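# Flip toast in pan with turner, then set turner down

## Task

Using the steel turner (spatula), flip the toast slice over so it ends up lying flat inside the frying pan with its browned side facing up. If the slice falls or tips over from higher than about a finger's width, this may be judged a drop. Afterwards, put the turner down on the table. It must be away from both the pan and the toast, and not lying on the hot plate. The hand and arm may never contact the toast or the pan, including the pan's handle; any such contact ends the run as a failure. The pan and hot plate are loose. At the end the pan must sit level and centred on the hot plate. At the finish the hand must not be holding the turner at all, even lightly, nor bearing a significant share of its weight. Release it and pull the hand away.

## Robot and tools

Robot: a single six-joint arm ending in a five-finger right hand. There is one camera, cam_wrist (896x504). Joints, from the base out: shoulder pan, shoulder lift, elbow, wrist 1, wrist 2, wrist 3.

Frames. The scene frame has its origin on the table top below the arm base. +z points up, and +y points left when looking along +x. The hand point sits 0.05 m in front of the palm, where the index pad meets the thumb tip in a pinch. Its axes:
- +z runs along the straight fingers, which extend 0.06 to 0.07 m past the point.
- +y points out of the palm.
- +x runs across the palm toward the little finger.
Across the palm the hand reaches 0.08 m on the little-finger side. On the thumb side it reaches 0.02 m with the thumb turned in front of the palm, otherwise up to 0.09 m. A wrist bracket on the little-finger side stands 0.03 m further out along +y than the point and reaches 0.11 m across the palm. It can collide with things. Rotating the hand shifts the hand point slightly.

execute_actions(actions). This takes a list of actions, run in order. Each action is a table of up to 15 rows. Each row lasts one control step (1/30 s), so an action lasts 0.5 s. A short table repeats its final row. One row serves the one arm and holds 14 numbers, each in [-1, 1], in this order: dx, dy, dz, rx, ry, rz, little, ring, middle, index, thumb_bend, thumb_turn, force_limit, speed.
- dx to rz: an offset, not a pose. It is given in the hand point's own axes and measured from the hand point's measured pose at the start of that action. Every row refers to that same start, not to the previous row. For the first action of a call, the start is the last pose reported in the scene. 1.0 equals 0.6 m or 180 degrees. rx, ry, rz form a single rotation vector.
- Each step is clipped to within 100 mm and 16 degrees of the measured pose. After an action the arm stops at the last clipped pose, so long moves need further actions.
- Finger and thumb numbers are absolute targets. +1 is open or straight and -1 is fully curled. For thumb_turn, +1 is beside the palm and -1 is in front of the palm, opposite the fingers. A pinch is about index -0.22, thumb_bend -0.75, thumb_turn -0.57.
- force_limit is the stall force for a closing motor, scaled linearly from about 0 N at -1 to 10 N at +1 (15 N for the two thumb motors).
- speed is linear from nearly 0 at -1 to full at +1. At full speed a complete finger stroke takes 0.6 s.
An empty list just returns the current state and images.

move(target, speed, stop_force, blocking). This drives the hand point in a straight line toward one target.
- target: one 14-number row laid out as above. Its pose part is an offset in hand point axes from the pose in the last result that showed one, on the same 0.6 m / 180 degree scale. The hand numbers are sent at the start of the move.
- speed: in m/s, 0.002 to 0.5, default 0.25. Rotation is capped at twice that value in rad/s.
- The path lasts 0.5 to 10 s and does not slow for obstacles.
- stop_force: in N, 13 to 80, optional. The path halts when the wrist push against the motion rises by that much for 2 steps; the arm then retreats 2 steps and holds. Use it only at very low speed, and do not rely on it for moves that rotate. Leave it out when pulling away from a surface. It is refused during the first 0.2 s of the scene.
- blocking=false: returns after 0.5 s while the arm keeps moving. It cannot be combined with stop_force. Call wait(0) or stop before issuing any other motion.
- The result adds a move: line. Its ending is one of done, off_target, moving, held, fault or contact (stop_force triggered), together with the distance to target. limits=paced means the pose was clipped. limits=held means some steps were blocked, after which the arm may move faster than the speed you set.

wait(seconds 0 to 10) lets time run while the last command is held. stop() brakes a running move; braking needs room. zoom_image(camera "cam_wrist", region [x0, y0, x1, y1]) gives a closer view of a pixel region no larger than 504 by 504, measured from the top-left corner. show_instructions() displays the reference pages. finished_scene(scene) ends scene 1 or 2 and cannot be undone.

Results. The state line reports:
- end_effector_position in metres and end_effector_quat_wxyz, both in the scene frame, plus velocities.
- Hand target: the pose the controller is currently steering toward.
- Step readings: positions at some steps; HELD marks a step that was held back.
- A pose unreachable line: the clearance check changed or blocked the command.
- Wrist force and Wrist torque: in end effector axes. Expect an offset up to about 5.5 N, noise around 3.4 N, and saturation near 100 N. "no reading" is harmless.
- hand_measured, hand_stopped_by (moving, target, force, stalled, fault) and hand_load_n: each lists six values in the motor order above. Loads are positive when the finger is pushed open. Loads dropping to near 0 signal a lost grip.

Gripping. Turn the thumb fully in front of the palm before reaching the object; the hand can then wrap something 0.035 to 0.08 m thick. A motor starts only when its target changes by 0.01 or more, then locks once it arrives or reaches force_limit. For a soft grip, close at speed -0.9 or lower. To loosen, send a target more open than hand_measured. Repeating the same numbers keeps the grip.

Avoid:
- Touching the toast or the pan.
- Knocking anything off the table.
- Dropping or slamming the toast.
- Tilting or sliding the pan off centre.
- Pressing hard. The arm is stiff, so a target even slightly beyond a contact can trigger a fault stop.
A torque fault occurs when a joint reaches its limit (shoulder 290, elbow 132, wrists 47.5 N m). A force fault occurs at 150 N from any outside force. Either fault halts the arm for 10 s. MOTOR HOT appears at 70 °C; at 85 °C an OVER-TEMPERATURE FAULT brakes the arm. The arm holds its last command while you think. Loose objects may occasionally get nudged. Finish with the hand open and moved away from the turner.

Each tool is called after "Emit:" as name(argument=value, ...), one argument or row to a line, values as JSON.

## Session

Emit:
execute_actions(
  actions=[],
)

Scene clock: 0.00 s.
end_effector_position=(+0.8302, -0.1912, +0.2837) hand_measured=(+1.000, +1.000, +1.000, +1.000, +1.000, +1.000) hand_load_n=(+0.0, +0.0, +0.0, +0.0, +0.0, +0.0) hand_stopped_by=(target, target, target, target, target, target) hand_force_limit=0.00 hand_speed=-0.80 end_effector_quat_wxyz=(-0.174, +0.703, +0.690, +0.011) end_effector_velocity=(-0.000, -0.000, +0.000) end_effector_angular_velocity=(-0.000, -0.000, +0.001)
Joint positions: [-0.463 -0.836  1.081  1.664  1.438 -0.482]
Joint velocities: [-0.    -0.     0.    -0.     0.    -0.001]
Wrist force (N, on the end effector, along its own x y z axes, offset not removed): no reading
Wrist torque (N m, same axes, about the end effector's origin, offset not removed): no reading
Hand target: +0.830, -0.191, +0.284; -0.174, +0.703, +0.690, +0.011

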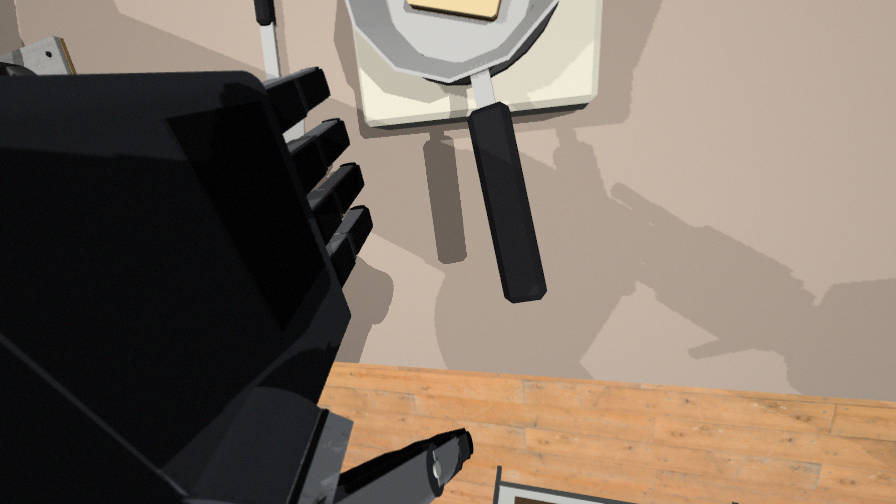

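Emit:
move(
  target=[0.391,-0.409,0.171,0,0,0,-1,-1,0.35,0.35,-0.15,-0.85,0.0,0.5],
  speed=0.4,
)

Scene clock: 20.10 s.
end_effector_position=(+0.5802, +0.0591, +0.3046) hand_measured=(-1.000, -1.000, +0.350, +0.350, -0.150, -0.850) hand_load_n=(+0.0, +0.0, +0.0, +0.0, +0.0, +0.0) hand_stopped_by=(target, target, target, target, target, target) hand_force_limit=0.00 hand_speed=0.50 end_effector_quat_wxyz=(-0.174, +0.703, +0.690, +0.011) end_effector_velocity=(-0.001, +0.001, +0.000) end_effector_angular_velocity=(-0.000, +0.000, +0.000)
Joint positions: [-0.264 -1.307  1.755  1.43   1.374 -0.291]
Joint velocities: [ 0.002 -0.002  0.002 -0.    -0.     0.001]
Wrist force (N, on the end effector, along its own x y z axes, offset not removed): [-0.8 2.0 1.7]
Wrist torque (N m, same axes, about the end effector's origin, offset not removed): [0.14 0.03 0.09]
Hand target: +0.580, +0.059, +0.305; -0.174, +0.703, +0.690, +0.011
Off the commanded pose: 0.001 m, 0 deg.
move: done

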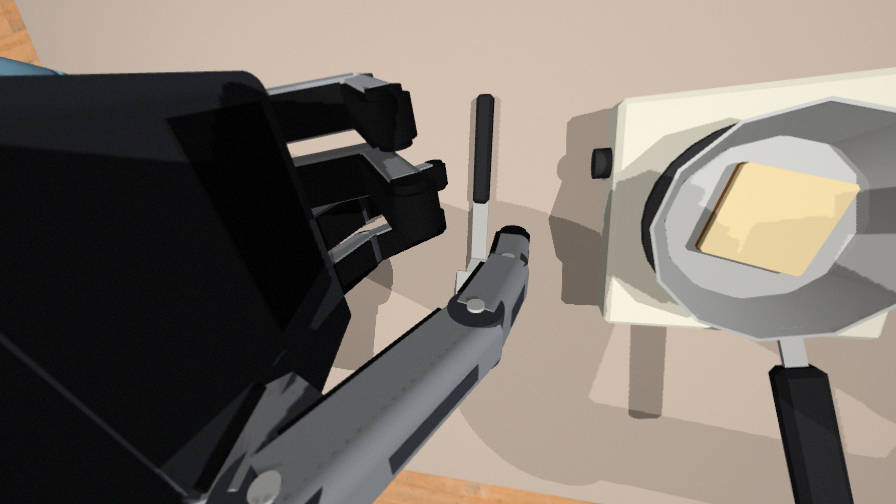

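Emit:
zoom_image(
  camera="cam_wrist",
  region=[420,80,580,320],
)

Emit:
zoom_image(
  camera="cam_wrist",
  region=[580,50,896,400],
)

Region (420, 80, 580, 320) of cam_wrist's 896x504 image, scaled by 2.100, with more detail than that image has.

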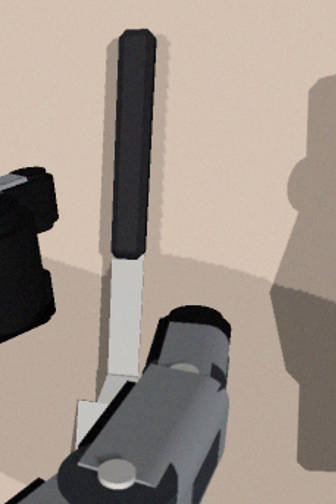

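Region (580, 50, 896, 400) of cam_wrist's 896x504 image, scaled by 1.440, with more detail than that image has; it fills the left 455 columns of this view, and the rest is white.

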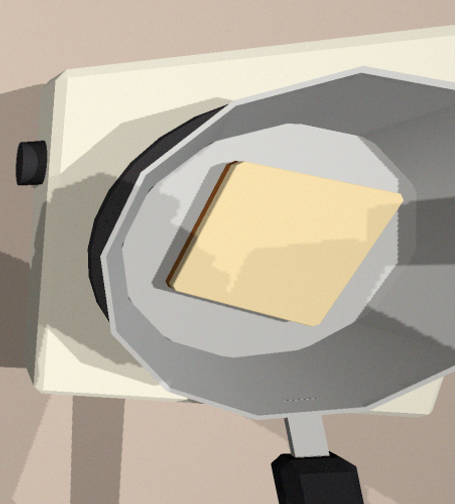

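Emit:
execute_actions(
  actions=[],
)

Scene clock: 29.00 s.
end_effector_position=(+0.5801, +0.0592, +0.3046) hand_measured=(-1.000, -1.000, +0.350, +0.350, -0.150, -0.850) hand_load_n=(+0.0, +0.0, +0.0, +0.0, +0.0, +0.0) hand_stopped_by=(target, target, target, target, target, target) hand_force_limit=0.00 hand_speed=0.50 end_effector_quat_wxyz=(-0.174, +0.703, +0.690, +0.011) end_effector_velocity=(-0.000, -0.000, -0.000) end_effector_angular_velocity=(-0.000, +0.000, -0.001)
Joint positions: [-0.264 -1.307  1.755  1.43   1.374 -0.291]
Joint velocities: [-0.     0.     0.    -0.     0.     0.001]
Wrist force (N, on the end effector, along its own x y z axes, offset not removed): [0.0 5.7 -0.3]
Wrist torque (N m, same axes, about the end effector's origin, offset not removed): [0.78 -0.01 0.21]
Hand target: +0.580, +0.059, +0.305; -0.174, +0.703, +0.690, +0.011
Off the commanded pose: 0.001 m, 0 deg.

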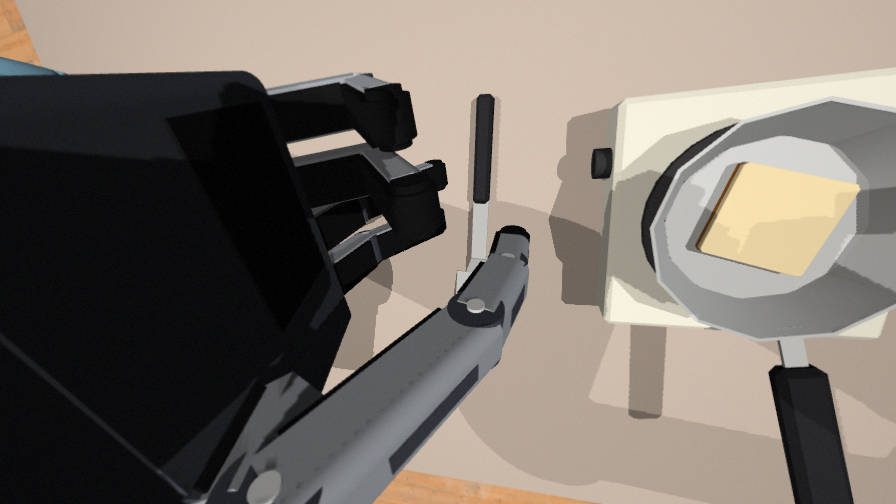

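Emit:
move(
  target=[-0.1545,-0.0215,0.274,-0.125,-0.001,0.521,-1,1,-1,1,-0.6,-0.85,0,1],
  speed=0.3,
)

Scene clock: 56.60 s.
end_effector_position=(+0.5259, +0.0126, +0.1294) hand_measured=(-1.000, +1.000, -0.300, +1.000, -0.590, -0.850) hand_load_n=(+0.0, +0.0, +0.0, +0.0, +6.5, +6.5) hand_stopped_by=(target, target, force, target, stalled, target) hand_force_limit=0.00 hand_speed=1.00 end_effector_quat_wxyz=(-0.001, +0.999, -0.051, -0.000) end_effector_velocity=(-0.001, -0.000, -0.001) end_effector_angular_velocity=(-0.002, +0.001, -0.007)
Joint positions: [-0.182 -1.193  1.897  0.876  1.561  1.477]
Joint velocities: [ 0.001  0.001  0.    -0.001  0.002  0.008]
Wrist force (N, on the end effector, along its own x y z axes, offset not removed): [0.5 2.7 -0.3]
Wrist torque (N m, same axes, about the end effector's origin, offset not removed): [0.32 -0.15 0.16]
Hand target: +0.526, +0.013, +0.129; -0.001, +0.999, -0.052, +0.000
Off the commanded pose: 0.000 m, 0 deg.
move: done

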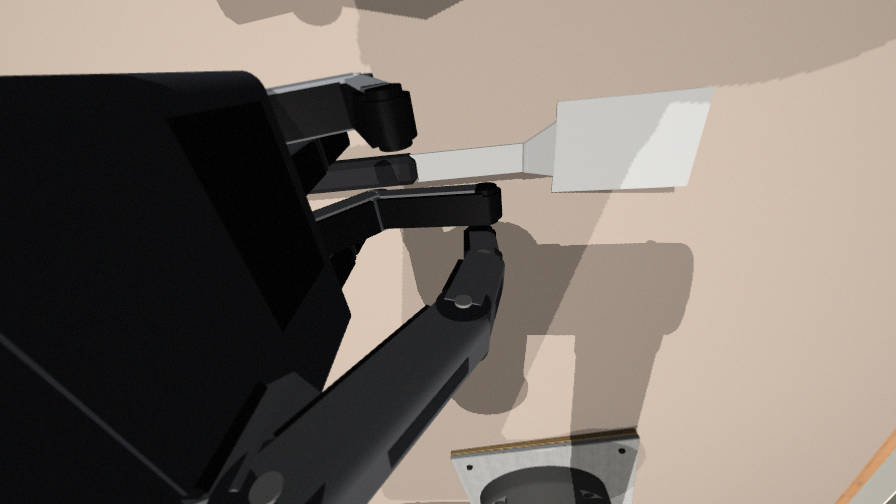

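Emit:
execute_actions(
  actions=[
    [[-0.015,0,0.03,0,0,0,-1,1,0,1,0.2,-0.2,0,1]],
    [[0,0,0.015,0,0,0,-1,1,-1,1,0.2,-0.2,0,1]],
  ],
)

Scene clock: 60.60 s.
end_effector_position=(+0.5170, +0.0136, +0.1026) hand_measured=(-1.000, +1.000, -1.000, +1.000, +0.200, -0.200) hand_load_n=(+0.0, +0.0, +0.0, +0.0, +0.0, +0.0) hand_stopped_by=(target, target, moving, target, target, target) hand_force_limit=0.00 hand_speed=1.00 end_effector_quat_wxyz=(-0.001, +0.999, -0.051, -0.000) end_effector_velocity=(+0.000, -0.000, -0.000) end_effector_angular_velocity=(-0.002, -0.000, +0.001)
Joint positions: [-0.183 -1.174  1.931  0.823  1.561  1.476]
Joint velocities: [ 0.    -0.     0.    -0.001  0.002 -0.001]
Wrist force (N, on the end effector, along its own x y z axes, offset not removed): [0.3 3.4 2.3]
Wrist torque (N m, same axes, about the end effector's origin, offset not removed): [0.28 -0.12 0.28]
Hand target: +0.517, +0.014, +0.103; -0.001, +0.999, -0.051, -0.000
Off the commanded pose: 0.000 m, 0 deg.
Step readings (end_effector_position; steps 1 to 15: 1st action; 16 to 30: 2nd action):
0: (+0.5260, +0.0126, +0.1294)
1: (+0.5259, +0.0126, +0.1291)
2: (+0.5244, +0.0128, +0.1260)
4: (+0.5206, +0.0133, +0.1189)
8: (+0.5177, +0.0135, +0.1131)
15: (+0.5170, +0.0136, +0.1115)
16: (+0.5169, +0.0136, +0.1113)
17: (+0.5169, +0.0136, +0.1095)
19: (+0.5169, +0.0136, +0.1061)
23: (+0.5169, +0.0136, +0.1033)
30: end_effector_position above

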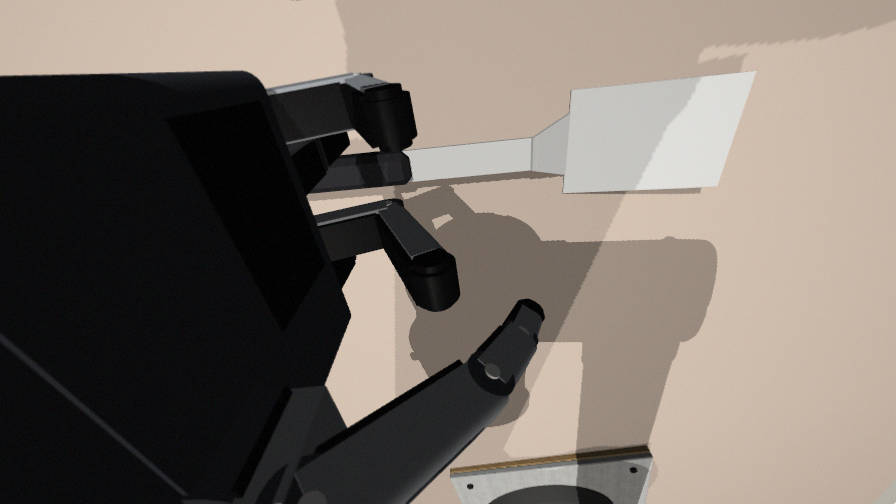

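Emit:
move(
  target=[0,0,0.05,0,0,0,-1,1,-1,1,0.2,-0.2,0,1],
  speed=0.04,
  stop_force=13,
)

Scene clock: 62.90 s.
end_effector_position=(+0.5169, +0.0137, +0.0727) hand_measured=(-1.000, +1.000, -1.000, +1.000, +0.200, -0.200) hand_load_n=(+0.0, +0.0, +0.0, +0.0, +0.0, +0.0) hand_stopped_by=(target, target, target, target, target, target) hand_force_limit=0.00 hand_speed=1.00 end_effector_quat_wxyz=(-0.001, +0.999, -0.051, -0.000) end_effector_velocity=(+0.000, -0.000, -0.001) end_effector_angular_velocity=(-0.001, -0.001, -0.000)
Joint positions: [-0.182 -1.138  1.946  0.772  1.561  1.477]
Joint velocities: [-0.     0.001  0.001 -0.004  0.     0.   ]
Wrist force (N, on the end effector, along its own x y z axes, offset not removed): [-0.8 1.6 0.4]
Wrist torque (N m, same axes, about the end effector's origin, offset not removed): [0.12 0.04 0.05]
Hand target: +0.517, +0.014, +0.073; -0.001, +0.999, -0.051, -0.000
Off the commanded pose: 0.000 m, 0 deg.
move: done

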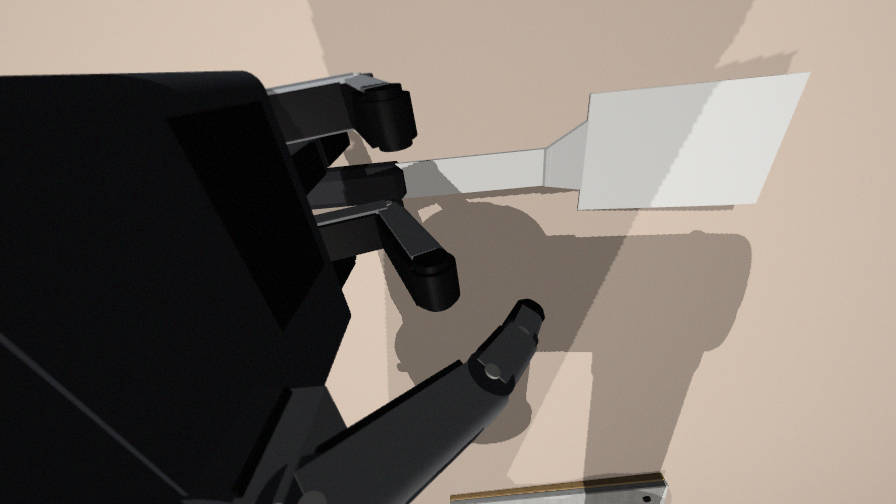

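Emit:
move(
  target=[0.0637,0.002,0,0,0,-0.194,-1,1,-1,1,0.2,-0.2,0,1],
  speed=0.25,
)

Scene clock: 65.97 s.
end_effector_position=(+0.5548, +0.0087, +0.0727) hand_measured=(-1.000, +1.000, -1.000, +1.000, +0.200, -0.200) hand_load_n=(+0.0, -0.5, +0.0, +0.0, +0.0, +0.0) hand_stopped_by=(target, target, target, target, target, target) hand_force_limit=0.00 hand_speed=1.00 end_effector_quat_wxyz=(-0.001, +0.968, +0.250, +0.000) end_effector_velocity=(+0.001, -0.001, +0.001) end_effector_angular_velocity=(-0.002, -0.001, +0.011)
Joint positions: [-0.172 -1.138  1.947  0.771  1.561  0.878]
Joint velocities: [-0.001 -0.002  0.001 -0.     0.002 -0.012]
Wrist force (N, on the end effector, along its own x y z axes, offset not removed): [0.2 2.3 1.6]
Wrist torque (N m, same axes, about the end effector's origin, offset not removed): [0.19 -0.22 0.18]
Hand target: +0.555, +0.009, +0.073; -0.001, +0.968, +0.251, +0.000
Off the commanded pose: 0.000 m, 0 deg.
move: done

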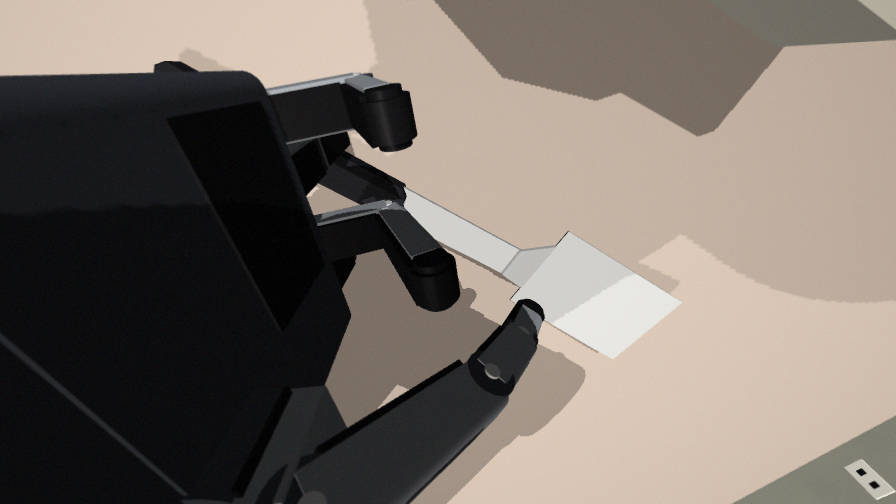

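Emit:
move(
  target=[-0.0485,0.141,0,0,0,-0.2056,-1,1,-1,1,0.2,-0.2,0,1],
  speed=0.2,
)

Scene clock: 73.03 s.
end_effector_position=(+0.5701, -0.0795, +0.0725) hand_measured=(-1.000, +1.000, -1.000, +1.000, +0.200, -0.200) hand_load_n=(+0.0, -1.0, +0.0, +0.0, +0.0, +0.0) hand_stopped_by=(target, target, target, target, target, target) hand_force_limit=0.00 hand_speed=1.00 end_effector_quat_wxyz=(-0.001, +0.839, +0.544, +0.000) end_effector_velocity=(+0.000, -0.001, -0.001) end_effector_angular_velocity=(+0.002, +0.001, +0.010)
Joint positions: [-0.377 -1.173  2.007  0.748  1.563  0.028]
Joint velocities: [-0.005  0.001  0.     0.    -0.001 -0.014]
Wrist force (N, on the end effector, along its own x y z axes, offset not removed): [1.1 3.3 -0.7]
Wrist torque (N m, same axes, about the end effector's origin, offset not removed): [0.49 -0.05 0.22]
Hand target: +0.570, -0.080, +0.072; -0.001, +0.839, +0.545, +0.001
Off the commanded pose: 0.000 m, 0 deg.
move: done

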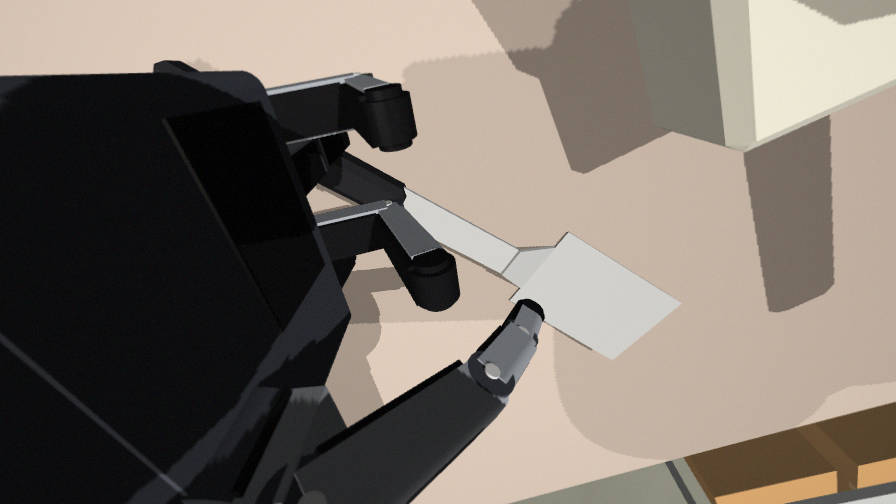

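Emit:
move(
  target=[-0.2345,0.0515,0,0,0,-0.394,-1,1,-1,1,0.2,-0.2,0,1],
  speed=0.25,
)

Emit:
move(
  target=[-0.03,0.006,0,0,0,0.083,-1,1,-1,1,0.2,-0.2,0,1],
  speed=0.25,
)

Scene clock: 78.20 s.
end_effector_position=(+0.5406, -0.2208, +0.0720) hand_measured=(-1.000, +1.000, -1.000, +1.000, +0.200, -0.200) hand_load_n=(+0.0, -0.5, +0.0, +0.0, +0.0, +0.0) hand_stopped_by=(target, target, target, target, target, target) hand_force_limit=0.00 hand_speed=1.00 end_effector_quat_wxyz=(-0.001, +0.368, +0.930, +0.001) end_effector_velocity=(-0.000, -0.000, +0.000) end_effector_angular_velocity=(+0.003, -0.001, +0.009)
Joint positions: [-0.791 -1.159  1.991  0.752  1.568 -1.622]
Joint velocities: [-0.002  0.001 -0.001  0.002 -0.002 -0.011]
Wrist force (N, on the end effector, along its own x y z axes, offset not removed): [0.3 1.9 2.8]
Wrist torque (N m, same axes, about the end effector's origin, offset not removed): [-0.08 -0.17 0.10]
Hand target: +0.541, -0.221, +0.072; -0.001, +0.368, +0.930, +0.001
Off the commanded pose: 0.001 m, 0 deg.
move: done

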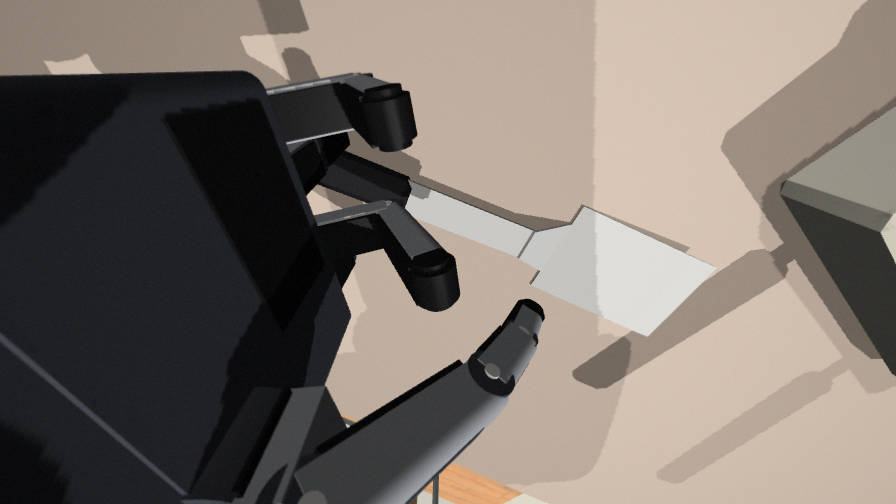

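Scene clock: 79.17 s.
end_effector_position=(+0.5561, -0.2305, +0.0719) hand_measured=(-1.000, +1.000, -1.000, +1.000, +0.200, -0.200) hand_load_n=(+0.0, +0.0, +0.0, +0.0, +0.0, +0.0) hand_stopped_by=(target, target, target, target, target, target) hand_force_limit=0.00 hand_speed=1.00 end_effector_quat_wxyz=(-0.001, +0.485, +0.874, +0.001) end_effector_velocity=(-0.000, -0.001, -0.000) end_effector_angular_velocity=(-0.002, +0.002, -0.013)
Joint positions: [-0.764 -1.15   1.976  0.758  1.568 -1.336]
Joint velocities: [ 0.001  0.    -0.001  0.001  0.003  0.015]
Wrist force (N, on the end effector, along its own x y z axes, offset not removed): [0.1 2.8 -0.4]
Wrist torque (N m, same axes, about the end effector's origin, offset not removed): [0.39 -0.04 0.17]
Hand target: +0.556, -0.230, +0.072; -0.001, +0.486, +0.874, +0.001
Off the commanded pose: 0.000 m, 0 deg.
move: done

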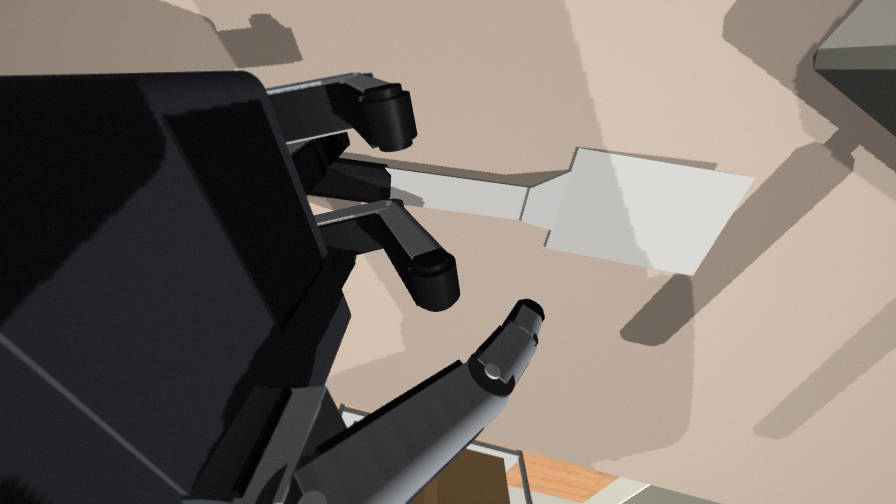

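Emit:
move(
  target=[0,0,-0.06,0,0,0,-1,1,0.35,1,-0.15,-0.2,0,1],
  speed=0.25,
)

Emit:
move(
  target=[0.0435,-0.1027,0.028,0.339,-0.319,-0.401,-1,-1,0.35,0.35,-0.15,-0.85,0,1],
  speed=0.3,
)

Scene clock: 85.63 s.
end_effector_position=(+0.5562, -0.2306, +0.1078) hand_measured=(-1.000, +1.000, +0.350, +1.000, -0.150, -0.200) hand_load_n=(+0.0, +0.0, +0.0, +0.0, +0.0, +0.0) hand_stopped_by=(target, target, target, target, target, target) hand_force_limit=0.00 hand_speed=1.00 end_effector_quat_wxyz=(-0.001, +0.485, +0.874, +0.001) end_effector_velocity=(+0.000, -0.000, +0.002) end_effector_angular_velocity=(-0.001, +0.000, -0.000)
Joint positions: [-0.764 -1.194  1.957  0.821  1.568 -1.336]
Joint velocities: [ 0.    -0.002 -0.001  0.002  0.001  0.   ]
Wrist force (N, on the end effector, along its own x y z axes, offset not removed): [-3.1 3.4 1.3]
Wrist torque (N m, same axes, about the end effector's origin, offset not removed): [0.35 0.33 -0.03]
Hand target: +0.556, -0.231, +0.108; -0.001, +0.485, +0.874, +0.001
Off the commanded pose: 0.000 m, 0 deg.
move: done

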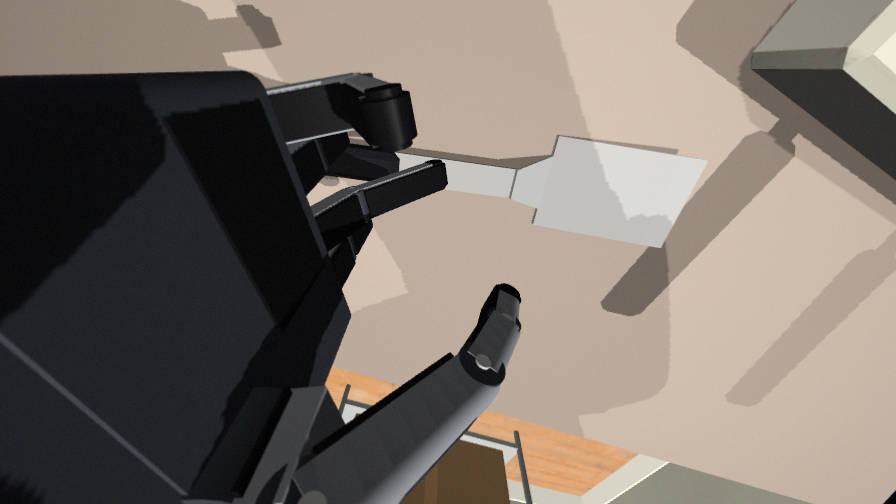

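Scene clock: 89.37 s.
end_effector_position=(+0.4901, -0.2408, +0.0917) hand_measured=(-1.000, -1.000, +0.350, +0.350, -0.150, -0.850) hand_load_n=(+0.0, +0.0, +0.0, +0.0, +0.0, +0.0) hand_stopped_by=(target, target, target, target, target, target) hand_force_limit=0.00 hand_speed=1.00 end_effector_quat_wxyz=(+0.153, -0.192, +0.759, -0.603) end_effector_velocity=(-0.000, -0.001, -0.000) end_effector_angular_velocity=(-0.006, -0.002, +0.006)
Joint positions: [-0.623 -1.528  2.529 -0.737  1.995 -3.032]
Joint velocities: [-0.006 -0.     0.006 -0.014 -0.011 -0.008]
Wrist force (N, on the end effector, along its own x y z axes, offset not removed): [1.0 3.5 0.3]
Wrist torque (N m, same axes, about the end effector's origin, offset not removed): [0.45 -0.15 0.29]
Hand target: +0.490, -0.241, +0.092; +0.153, -0.192, +0.759, -0.603
Off the commanded pose: 0.001 m, 0 deg.
move: done

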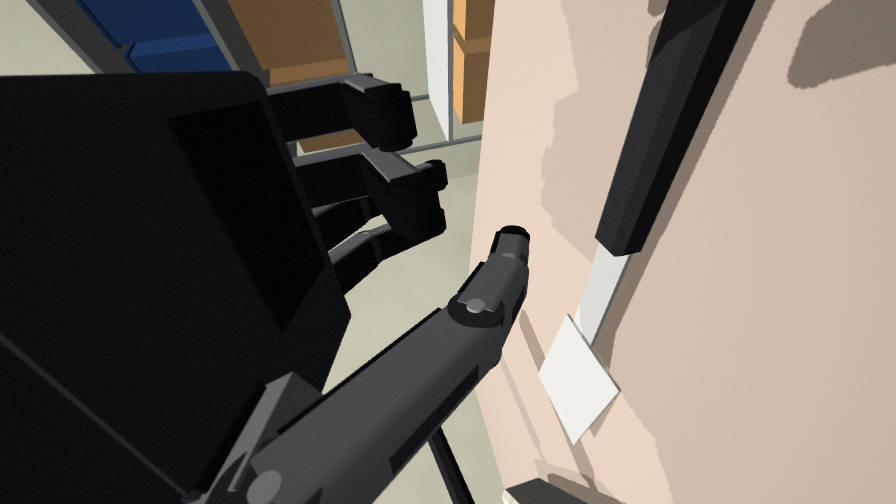

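Emit:
move(
  target=[0,0.073,0.0169,0,0,0,-1,-1,0.35,0.35,-0.15,-0.85,0,1],
  speed=0.15,
)

Scene clock: 94.53 s.
end_effector_position=(+0.4901, -0.2407, +0.0468) hand_measured=(-1.000, -1.000, +0.350, +0.350, -0.150, -0.850) hand_load_n=(+0.0, +0.0, +0.0, +0.0, +0.0, +0.0) hand_stopped_by=(target, target, target, target, target, target) hand_force_limit=0.00 hand_speed=1.00 end_effector_quat_wxyz=(+0.153, -0.192, +0.759, -0.603) end_effector_velocity=(+0.000, -0.000, -0.002) end_effector_angular_velocity=(-0.001, +0.001, -0.001)
Joint positions: [-0.623 -1.415  2.555 -0.875  1.996 -3.032]
Joint velocities: [ 0.001  0.006  0.001 -0.007  0.002 -0.001]
Wrist force (N, on the end effector, along its own x y z axes, offset not removed): [-0.8 2.8 0.5]
Wrist torque (N m, same axes, about the end effector's origin, offset not removed): [0.33 0.07 0.16]
Hand target: +0.490, -0.241, +0.047; +0.153, -0.192, +0.759, -0.603
Off the commanded pose: 0.000 m, 0 deg.
move: done

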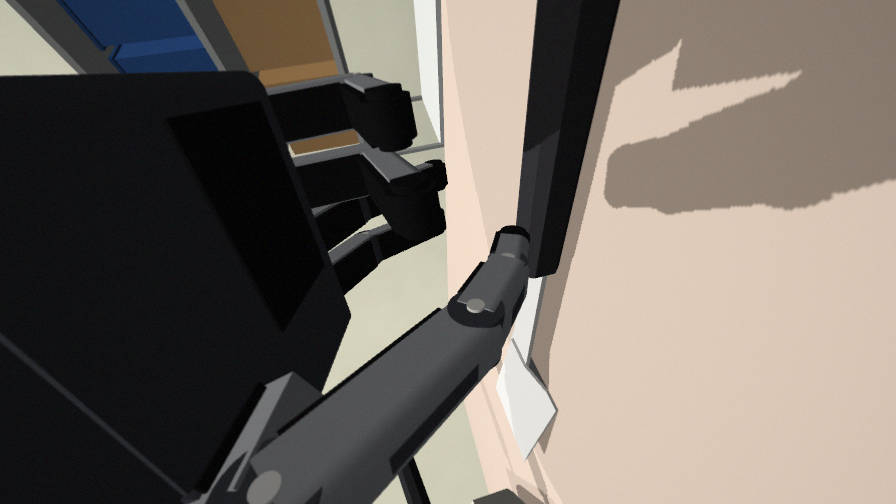

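Emit:
move(
  target=[0.012,0.037,0.0086,0,0,0,-1,-1,0.35,0.35,-0.15,-0.85,0,1],
  speed=0.02,
  stop_force=13,
)

Scene clock: 98.30 s.
end_effector_position=(+0.4838, -0.2441, +0.0241) hand_measured=(-1.000, -1.000, +0.350, +0.350, -0.150, -0.850) hand_load_n=(+0.0, +0.0, +0.0, +0.0, +0.0, +0.0) hand_stopped_by=(target, target, target, target, target, target) hand_force_limit=0.00 hand_speed=1.00 end_effector_quat_wxyz=(+0.153, -0.192, +0.759, -0.603) end_effector_velocity=(-0.001, -0.000, -0.001) end_effector_angular_velocity=(-0.000, -0.001, -0.000)
Joint positions: [-0.644 -1.361  2.576 -0.953  1.975 -3.038]
Joint velocities: [-0.002  0.003  0.002 -0.006 -0.002  0.   ]
Wrist force (N, on the end effector, along its own x y z axes, offset not removed): [0.5 2.5 0.6]
Wrist torque (N m, same axes, about the end effector's origin, offset not removed): [0.20 -0.14 0.25]
Hand target: +0.484, -0.244, +0.024; +0.153, -0.192, +0.759, -0.603
Off the commanded pose: 0.000 m, 0 deg.
move: done

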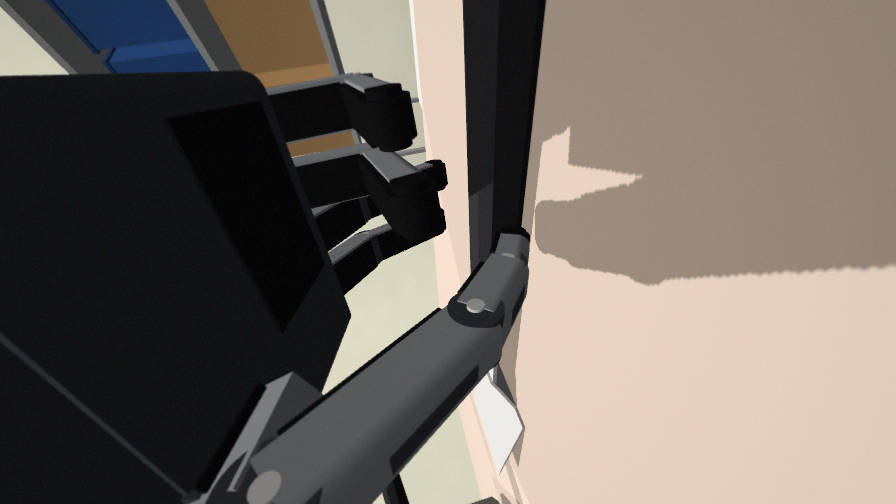

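Emit:
move(
  target=[0,0.0065,0.0015,0,0,0,-1,-1,0.35,0.35,-0.15,-0.85,0,1],
  speed=0.008,
  stop_force=13,
)

Scene clock: 100.07 s.
end_effector_position=(+0.4838, -0.2441, +0.0202) hand_measured=(-1.000, -1.000, +0.350, +0.350, -0.150, -0.850) hand_load_n=(+0.0, +0.0, +0.0, +0.0, +0.0, +0.0) hand_stopped_by=(target, target, target, target, target, target) hand_force_limit=0.00 hand_speed=1.00 end_effector_quat_wxyz=(+0.153, -0.192, +0.759, -0.603) end_effector_velocity=(+0.000, +0.001, -0.002) end_effector_angular_velocity=(+0.002, +0.000, +0.002)
Joint positions: [-0.644 -1.35   2.578 -0.966  1.975 -3.038]
Joint velocities: [ 0.001  0.004  0.    -0.003 -0.001  0.001]
Wrist force (N, on the end effector, along its own x y z axes, offset not removed): [-2.1 3.3 1.7]
Wrist torque (N m, same axes, about the end effector's origin, offset not removed): [0.28 0.26 0.04]
Hand target: +0.484, -0.244, +0.020; +0.153, -0.192, +0.759, -0.603
Off the commanded pose: 0.000 m, 0 deg.
move: done

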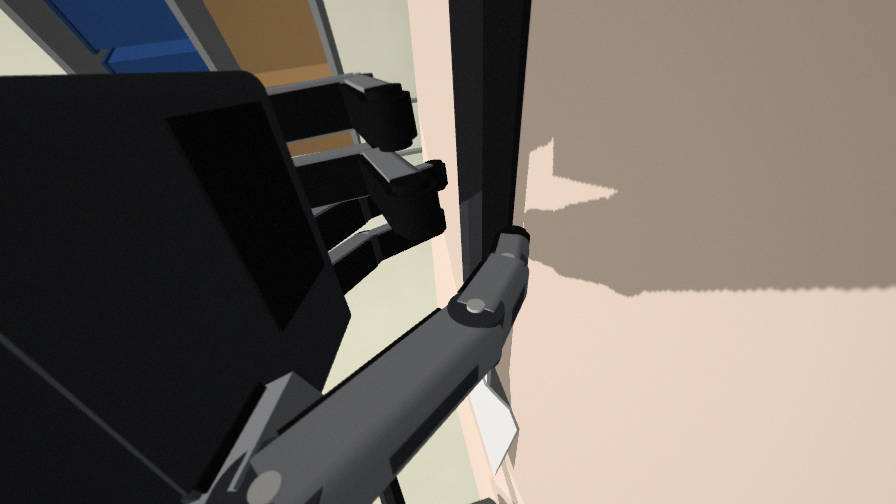

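Thumb nearly at table. Close.

Emit:
execute_actions(
  actions=[
    [[0,0,0,0,0,0,-1,-1,-0.65,-0.7,-0.2,-0.85,-0.5,-0.6]],
    [[0,0,0,0,0,0,-1,-1,-0.65,-0.7,-0.2,-0.85,-0.5,-0.7]],
    [[0,0,0,0,0,0,-1,-1,-0.65,-0.7,-0.2,-0.85,-0.5,-0.85]],
  ],
)

Scene clock: 102.77 s.
end_effector_position=(+0.4837, -0.2441, +0.0201) hand_measured=(-1.000, -1.000, -0.052, +0.014, -0.198, -0.850) hand_load_n=(+0.0, +0.0, +5.0, +1.5, +2.5, -0.5) hand_stopped_by=(target, target, force, force, target, target) hand_force_limit=-0.50 hand_speed=-0.85 end_effector_quat_wxyz=(+0.152, -0.192, +0.759, -0.603) end_effector_velocity=(-0.000, -0.000, +0.000) end_effector_angular_velocity=(-0.001, -0.001, -0.001)
Joint positions: [-0.644 -1.35   2.578 -0.966  1.975 -3.038]
Joint velocities: [-0.    -0.     0.    -0.001  0.001 -0.   ]
Wrist force (N, on the end effector, along its own x y z axes, offset not removed): [-2.3 -2.1 -0.1]
Wrist torque (N m, same axes, about the end effector's origin, offset not removed): [-0.07 0.23 -0.04]
Hand target: +0.484, -0.244, +0.020; +0.152, -0.192, +0.759, -0.603
Off the commanded pose: 0.000 m, 0 deg.
Step readings (end_effector_position; steps 1 to 15: 1st action; 16 to 30: 2nd action; 31 to 45: 3rd action):
0: (+0.4838, -0.2441, +0.0201)
1: (+0.4838, -0.2441, +0.0201)
2: (+0.4838, -0.2441, +0.0201)
4: (+0.4838, -0.2441, +0.0201)
8: (+0.4837, -0.2441, +0.0201)
15: (+0.4837, -0.2441, +0.0201)
16: (+0.4837, -0.2441, +0.0201)
17: (+0.4837, -0.2441, +0.0201)
19: (+0.4837, -0.2441, +0.0201)
23: (+0.4837, -0.2441, +0.0201)
30: (+0.4837, -0.2441, +0.0201)
31: (+0.4837, -0.2441, +0.0201)
32: (+0.4837, -0.2441, +0.0201)
34: (+0.4837, -0.2441, +0.0201)
38: (+0.4837, -0.2441, +0.0201)
45: end_effector_position above

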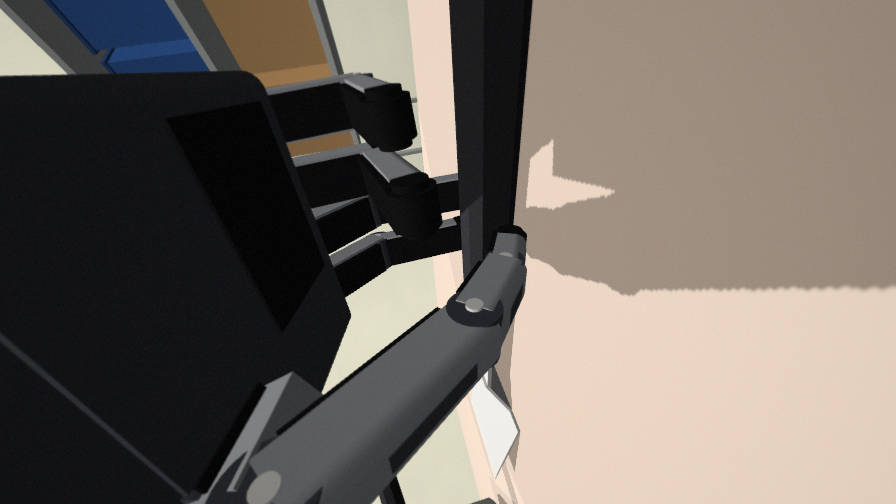

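Emit:
execute_actions(
  actions=[
    [[0,-0.0025,-0.0006,0,0,0,-1,-1,-0.67,-0.72,-0.2,-0.85,0.3,-0.92]],
    [[0,0,0,0,0,0,-1,-1,-0.67,-0.72,-0.2,-0.85,0.3,-0.92]],
    [[0,0,0,0,0,0,-1,-1,-0.67,-0.72,-0.2,-0.85,0.3,-0.92]],
  ],
)

Scene clock: 105.40 s.
end_effector_position=(+0.4837, -0.2440, +0.0217) hand_measured=(-1.000, -1.000, -0.064, -0.024, -0.196, -0.850) hand_load_n=(+0.0, +0.0, +4.5, +6.5, +7.5, -4.0) hand_stopped_by=(target, target, force, force, target, target) hand_force_limit=0.30 hand_speed=-0.92 end_effector_quat_wxyz=(+0.152, -0.192, +0.759, -0.603) end_effector_velocity=(-0.000, -0.000, +0.000) end_effector_angular_velocity=(+0.000, -0.000, -0.001)
Joint positions: [-0.644 -1.354  2.577 -0.961  1.975 -3.038]
Joint velocities: [ 0.    -0.001  0.     0.001  0.001  0.001]
Wrist force (N, on the end effector, along its own x y z axes, offset not removed): [0.0 2.8 2.9]
Wrist torque (N m, same axes, about the end effector's origin, offset not removed): [0.09 -0.03 0.14]
Hand target: +0.484, -0.244, +0.022; +0.152, -0.192, +0.759, -0.603
Off the commanded pose: 0.000 m, 0 deg.
Step readings (end_effector_position; steps 1 to 15: 1st action; 16 to 30: 2nd action; 31 to 45: 3rd action):
0: (+0.4837, -0.2441, +0.0201)
1: (+0.4837, -0.2441, +0.0202)
2: (+0.4837, -0.2440, +0.0204)
4: (+0.4835, -0.2439, +0.0209)
8: (+0.4836, -0.2439, +0.0214)
15: (+0.4837, -0.2440, +0.0217)
16: (+0.4837, -0.2440, +0.0217)
17: (+0.4837, -0.2440, +0.0217)
19: (+0.4837, -0.2440, +0.0217)
23: (+0.4837, -0.2440, +0.0217)
30: (+0.4837, -0.2440, +0.0217)
31: (+0.4837, -0.2440, +0.0217)
32: (+0.4837, -0.2440, +0.0217)
34: (+0.4837, -0.2440, +0.0217)
38: (+0.4837, -0.2440, +0.0217)
45: end_effector_position above

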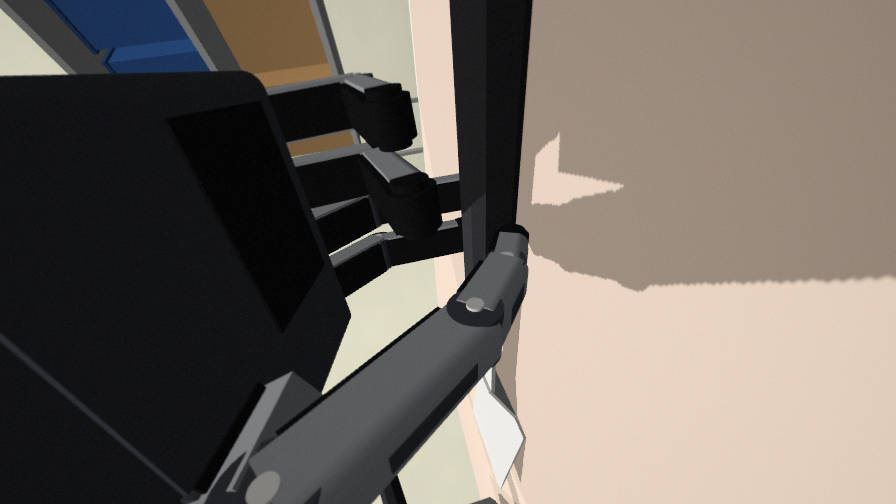

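Emit:
execute_actions(
  actions=[
    [[0,0,0,0,0,0,-1,-1,-0.65,-0.7,-0.2,-0.85,0.7,-0.94]],
    [[0,0,0,0,0,0,-0.75,-0.75,-0.65,-0.7,-0.2,-0.85,0.7,-0.8]],
    [[0,0,0,0,0,0,-0.75,-0.75,-0.65,-0.7,-0.2,-0.85,0.7,-0.8]],
  ],
)

Scene clock: 108.13 s.
end_effector_position=(+0.4837, -0.2440, +0.0217) hand_measured=(-0.750, -0.750, -0.080, -0.038, -0.194, -0.850) hand_load_n=(+0.0, +0.0, +9.0, +8.5, +11.0, -4.0) hand_stopped_by=(target, target, force, force, target, target) hand_force_limit=0.70 hand_speed=-0.80 end_effector_quat_wxyz=(+0.152, -0.192, +0.759, -0.603) end_effector_velocity=(-0.000, +0.001, -0.001) end_effector_angular_velocity=(+0.000, +0.002, +0.002)
Joint positions: [-0.644 -1.354  2.577 -0.961  1.975 -3.038]
Joint velocities: [ 0.     0.002  0.001 -0.001 -0.001 -0.001]
Wrist force (N, on the end effector, along its own x y z axes, offset not removed): [0.3 1.3 1.6]
Wrist torque (N m, same axes, about the end effector's origin, offset not removed): [0.19 -0.13 0.23]
Hand target: +0.484, -0.244, +0.022; +0.152, -0.192, +0.759, -0.603
Off the commanded pose: 0.000 m, 0 deg.
Step readings (end_effector_position; steps 1 to 15: 1st action; 16 to 30: 2nd action; 31 to 45: 3rd action):
0: (+0.4837, -0.2440, +0.0217)
1: (+0.4837, -0.2440, +0.0217)
2: (+0.4837, -0.2440, +0.0217)
4: (+0.4837, -0.2440, +0.0217)
8: (+0.4837, -0.2440, +0.0217)
15: (+0.4837, -0.2440, +0.0217)
16: (+0.4837, -0.2440, +0.0217)
17: (+0.4837, -0.2440, +0.0217)
19: (+0.4837, -0.2440, +0.0217)
23: (+0.4837, -0.2440, +0.0217)
30: (+0.4837, -0.2440, +0.0217)
31: (+0.4837, -0.2440, +0.0217)
32: (+0.4837, -0.2440, +0.0217)
34: (+0.4837, -0.2440, +0.0217)
38: (+0.4837, -0.2440, +0.0217)
45: end_effector_position above

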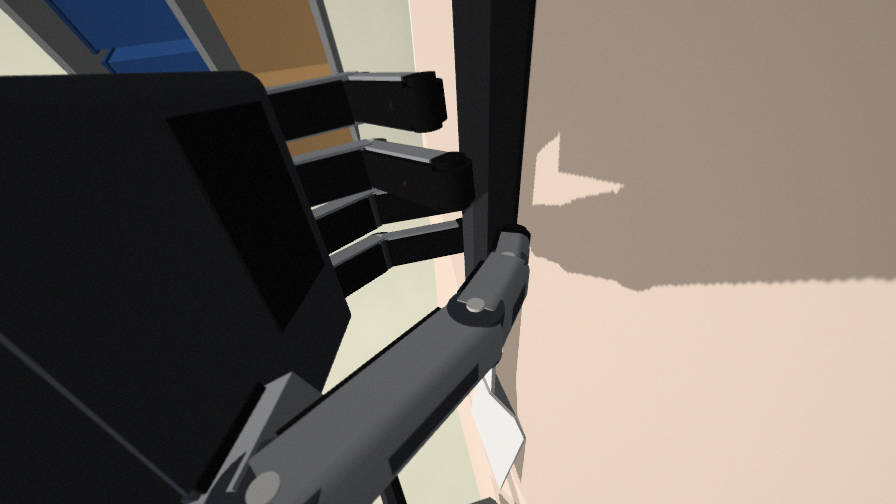

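Emit:
execute_actions(
  actions=[
    [[0,0,0,0,0,0,-0.62,-0.65,-0.65,-0.7,-0.2,-0.85,0.7,-0.85]],
    [[0,0,0,0,0,0,-0.62,-0.65,-0.65,-0.7,-0.2,-0.85,0.7,-0.85]],
  ],
)

Scene clock: 109.83 s.
end_effector_position=(+0.4837, -0.2440, +0.0217) hand_measured=(-0.620, -0.650, -0.080, -0.038, -0.194, -0.850) hand_load_n=(+0.0, +0.0, +9.0, +8.5, +11.0, -4.0) hand_stopped_by=(target, target, force, force, target, target) hand_force_limit=0.70 hand_speed=-0.85 end_effector_quat_wxyz=(+0.152, -0.192, +0.759, -0.603) end_effector_velocity=(+0.000, -0.000, -0.000) end_effector_angular_velocity=(-0.000, -0.001, -0.001)
Joint positions: [-0.644 -1.354  2.577 -0.961  1.975 -3.038]
Joint velocities: [-0.     0.     0.    -0.001  0.     0.   ]
Wrist force (N, on the end effector, along its own x y z axes, offset not removed): [-0.7 2.1 0.2]
Wrist torque (N m, same axes, about the end effector's origin, offset not removed): [0.40 0.07 0.15]
Hand target: +0.484, -0.244, +0.022; +0.152, -0.192, +0.759, -0.603
Off the commanded pose: 0.000 m, 0 deg.
Step readings (end_effector_position; steps 1 to 15: 1st action; 16 to 30: 2nd action):
0: (+0.4837, -0.2440, +0.0217)
1: (+0.4837, -0.2440, +0.0217)
2: (+0.4837, -0.2440, +0.0217)
4: (+0.4837, -0.2440, +0.0217)
8: (+0.4837, -0.2440, +0.0217)
15: (+0.4837, -0.2440, +0.0217)
16: (+0.4837, -0.2440, +0.0217)
17: (+0.4837, -0.2440, +0.0217)
19: (+0.4837, -0.2440, +0.0217)
23: (+0.4837, -0.2440, +0.0217)
30: end_effector_position above

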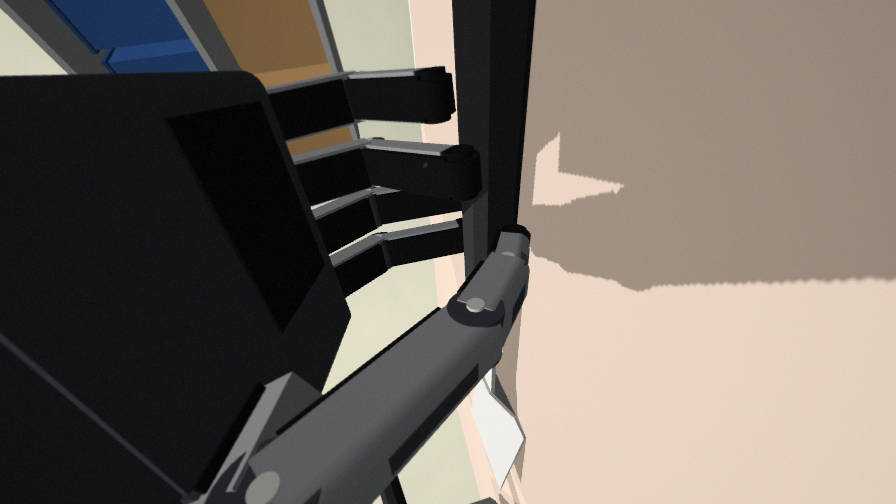

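Emit:
execute_actions(
  actions=[
    [[0,0,0,0,0,0,-0.52,-0.55,-0.65,-0.7,-0.2,-0.85,0.7,-0.88]],
    [[0,0,0,0,0,0,-0.52,-0.55,-0.65,-0.7,-0.2,-0.85,0.7,-0.88]],
  ],
)

Scene clock: 112.07 s.
end_effector_position=(+0.4837, -0.2440, +0.0217) hand_measured=(-0.520, -0.550, -0.080, -0.038, -0.194, -0.850) hand_load_n=(+0.0, -2.0, +9.5, +8.0, +11.0, -4.5) hand_stopped_by=(target, target, force, force, target, target) hand_force_limit=0.70 hand_speed=-0.88 end_effector_quat_wxyz=(+0.152, -0.192, +0.759, -0.603) end_effector_velocity=(+0.000, -0.000, +0.001) end_effector_angular_velocity=(-0.001, -0.001, -0.001)
Joint positions: [-0.644 -1.354  2.577 -0.961  1.975 -3.038]
Joint velocities: [ 0.    -0.001  0.    -0.001  0.001  0.001]
Wrist force (N, on the end effector, along its own x y z axes, offset not removed): [-0.6 3.1 -1.2]
Wrist torque (N m, same axes, about the end effector's origin, offset not removed): [0.45 0.09 0.07]
Hand target: +0.484, -0.244, +0.022; +0.152, -0.192, +0.759, -0.603
Off the commanded pose: 0.000 m, 0 deg.
Step readings (end_effector_position; steps 1 to 15: 1st action; 16 to 30: 2nd action):
0: (+0.4837, -0.2440, +0.0217)
1: (+0.4837, -0.2440, +0.0217)
2: (+0.4837, -0.2440, +0.0217)
4: (+0.4837, -0.2440, +0.0217)
8: (+0.4837, -0.2440, +0.0217)
15: (+0.4837, -0.2440, +0.0217)
16: (+0.4837, -0.2440, +0.0217)
17: (+0.4837, -0.2440, +0.0217)
19: (+0.4837, -0.2440, +0.0217)
23: (+0.4837, -0.2440, +0.0217)
30: end_effector_position above

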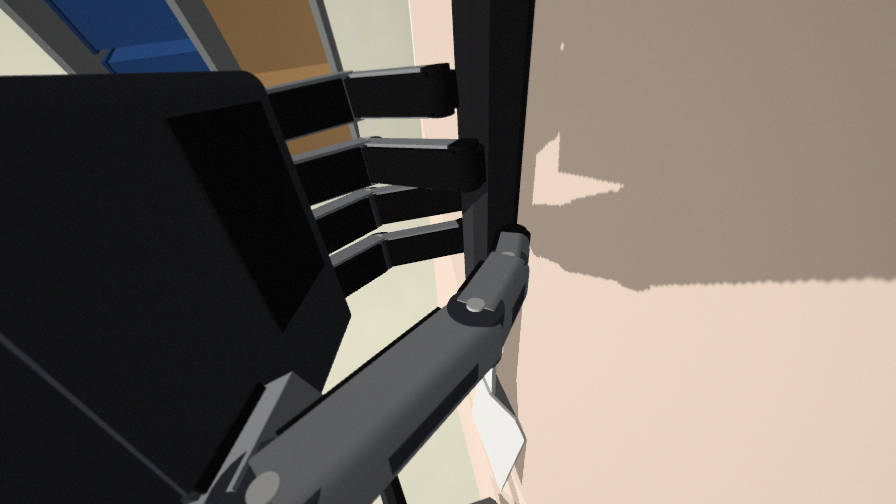

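Emit:
move(
  target=[0,-0.049,-0.011,0,0,0,-0.47,-0.55,-0.65,-0.7,-0.2,-0.85,0.7,-0.9],
  speed=0.04,
)

Scene clock: 116.47 s.
end_effector_position=(+0.4838, -0.2443, +0.0517) hand_measured=(-0.470, -0.550, -0.080, -0.038, -0.192, -0.850) hand_load_n=(+0.0, -3.0, +8.5, +5.0, +13.0, -5.0) hand_stopped_by=(target, target, force, force, target, target) hand_force_limit=0.70 hand_speed=-0.90 end_effector_quat_wxyz=(+0.152, -0.192, +0.759, -0.603) end_effector_velocity=(+0.000, -0.000, +0.002) end_effector_angular_velocity=(-0.001, +0.000, -0.000)
Joint positions: [-0.645 -1.437  2.564 -0.865  1.974 -3.038]
Joint velocities: [ 0.    -0.005 -0.001  0.006  0.001 -0.001]
Wrist force (N, on the end effector, along its own x y z axes, offset not removed): [-0.6 3.6 2.5]
Wrist torque (N m, same axes, about the end effector's origin, offset not removed): [-0.04 -0.05 0.01]
Hand target: +0.484, -0.244, +0.052; +0.152, -0.192, +0.759, -0.603
Off the commanded pose: 0.000 m, 0 deg.
move: done

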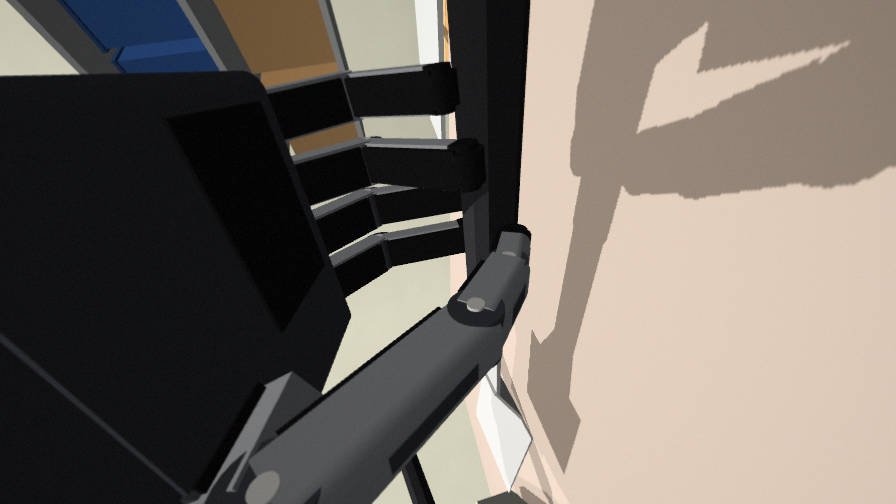

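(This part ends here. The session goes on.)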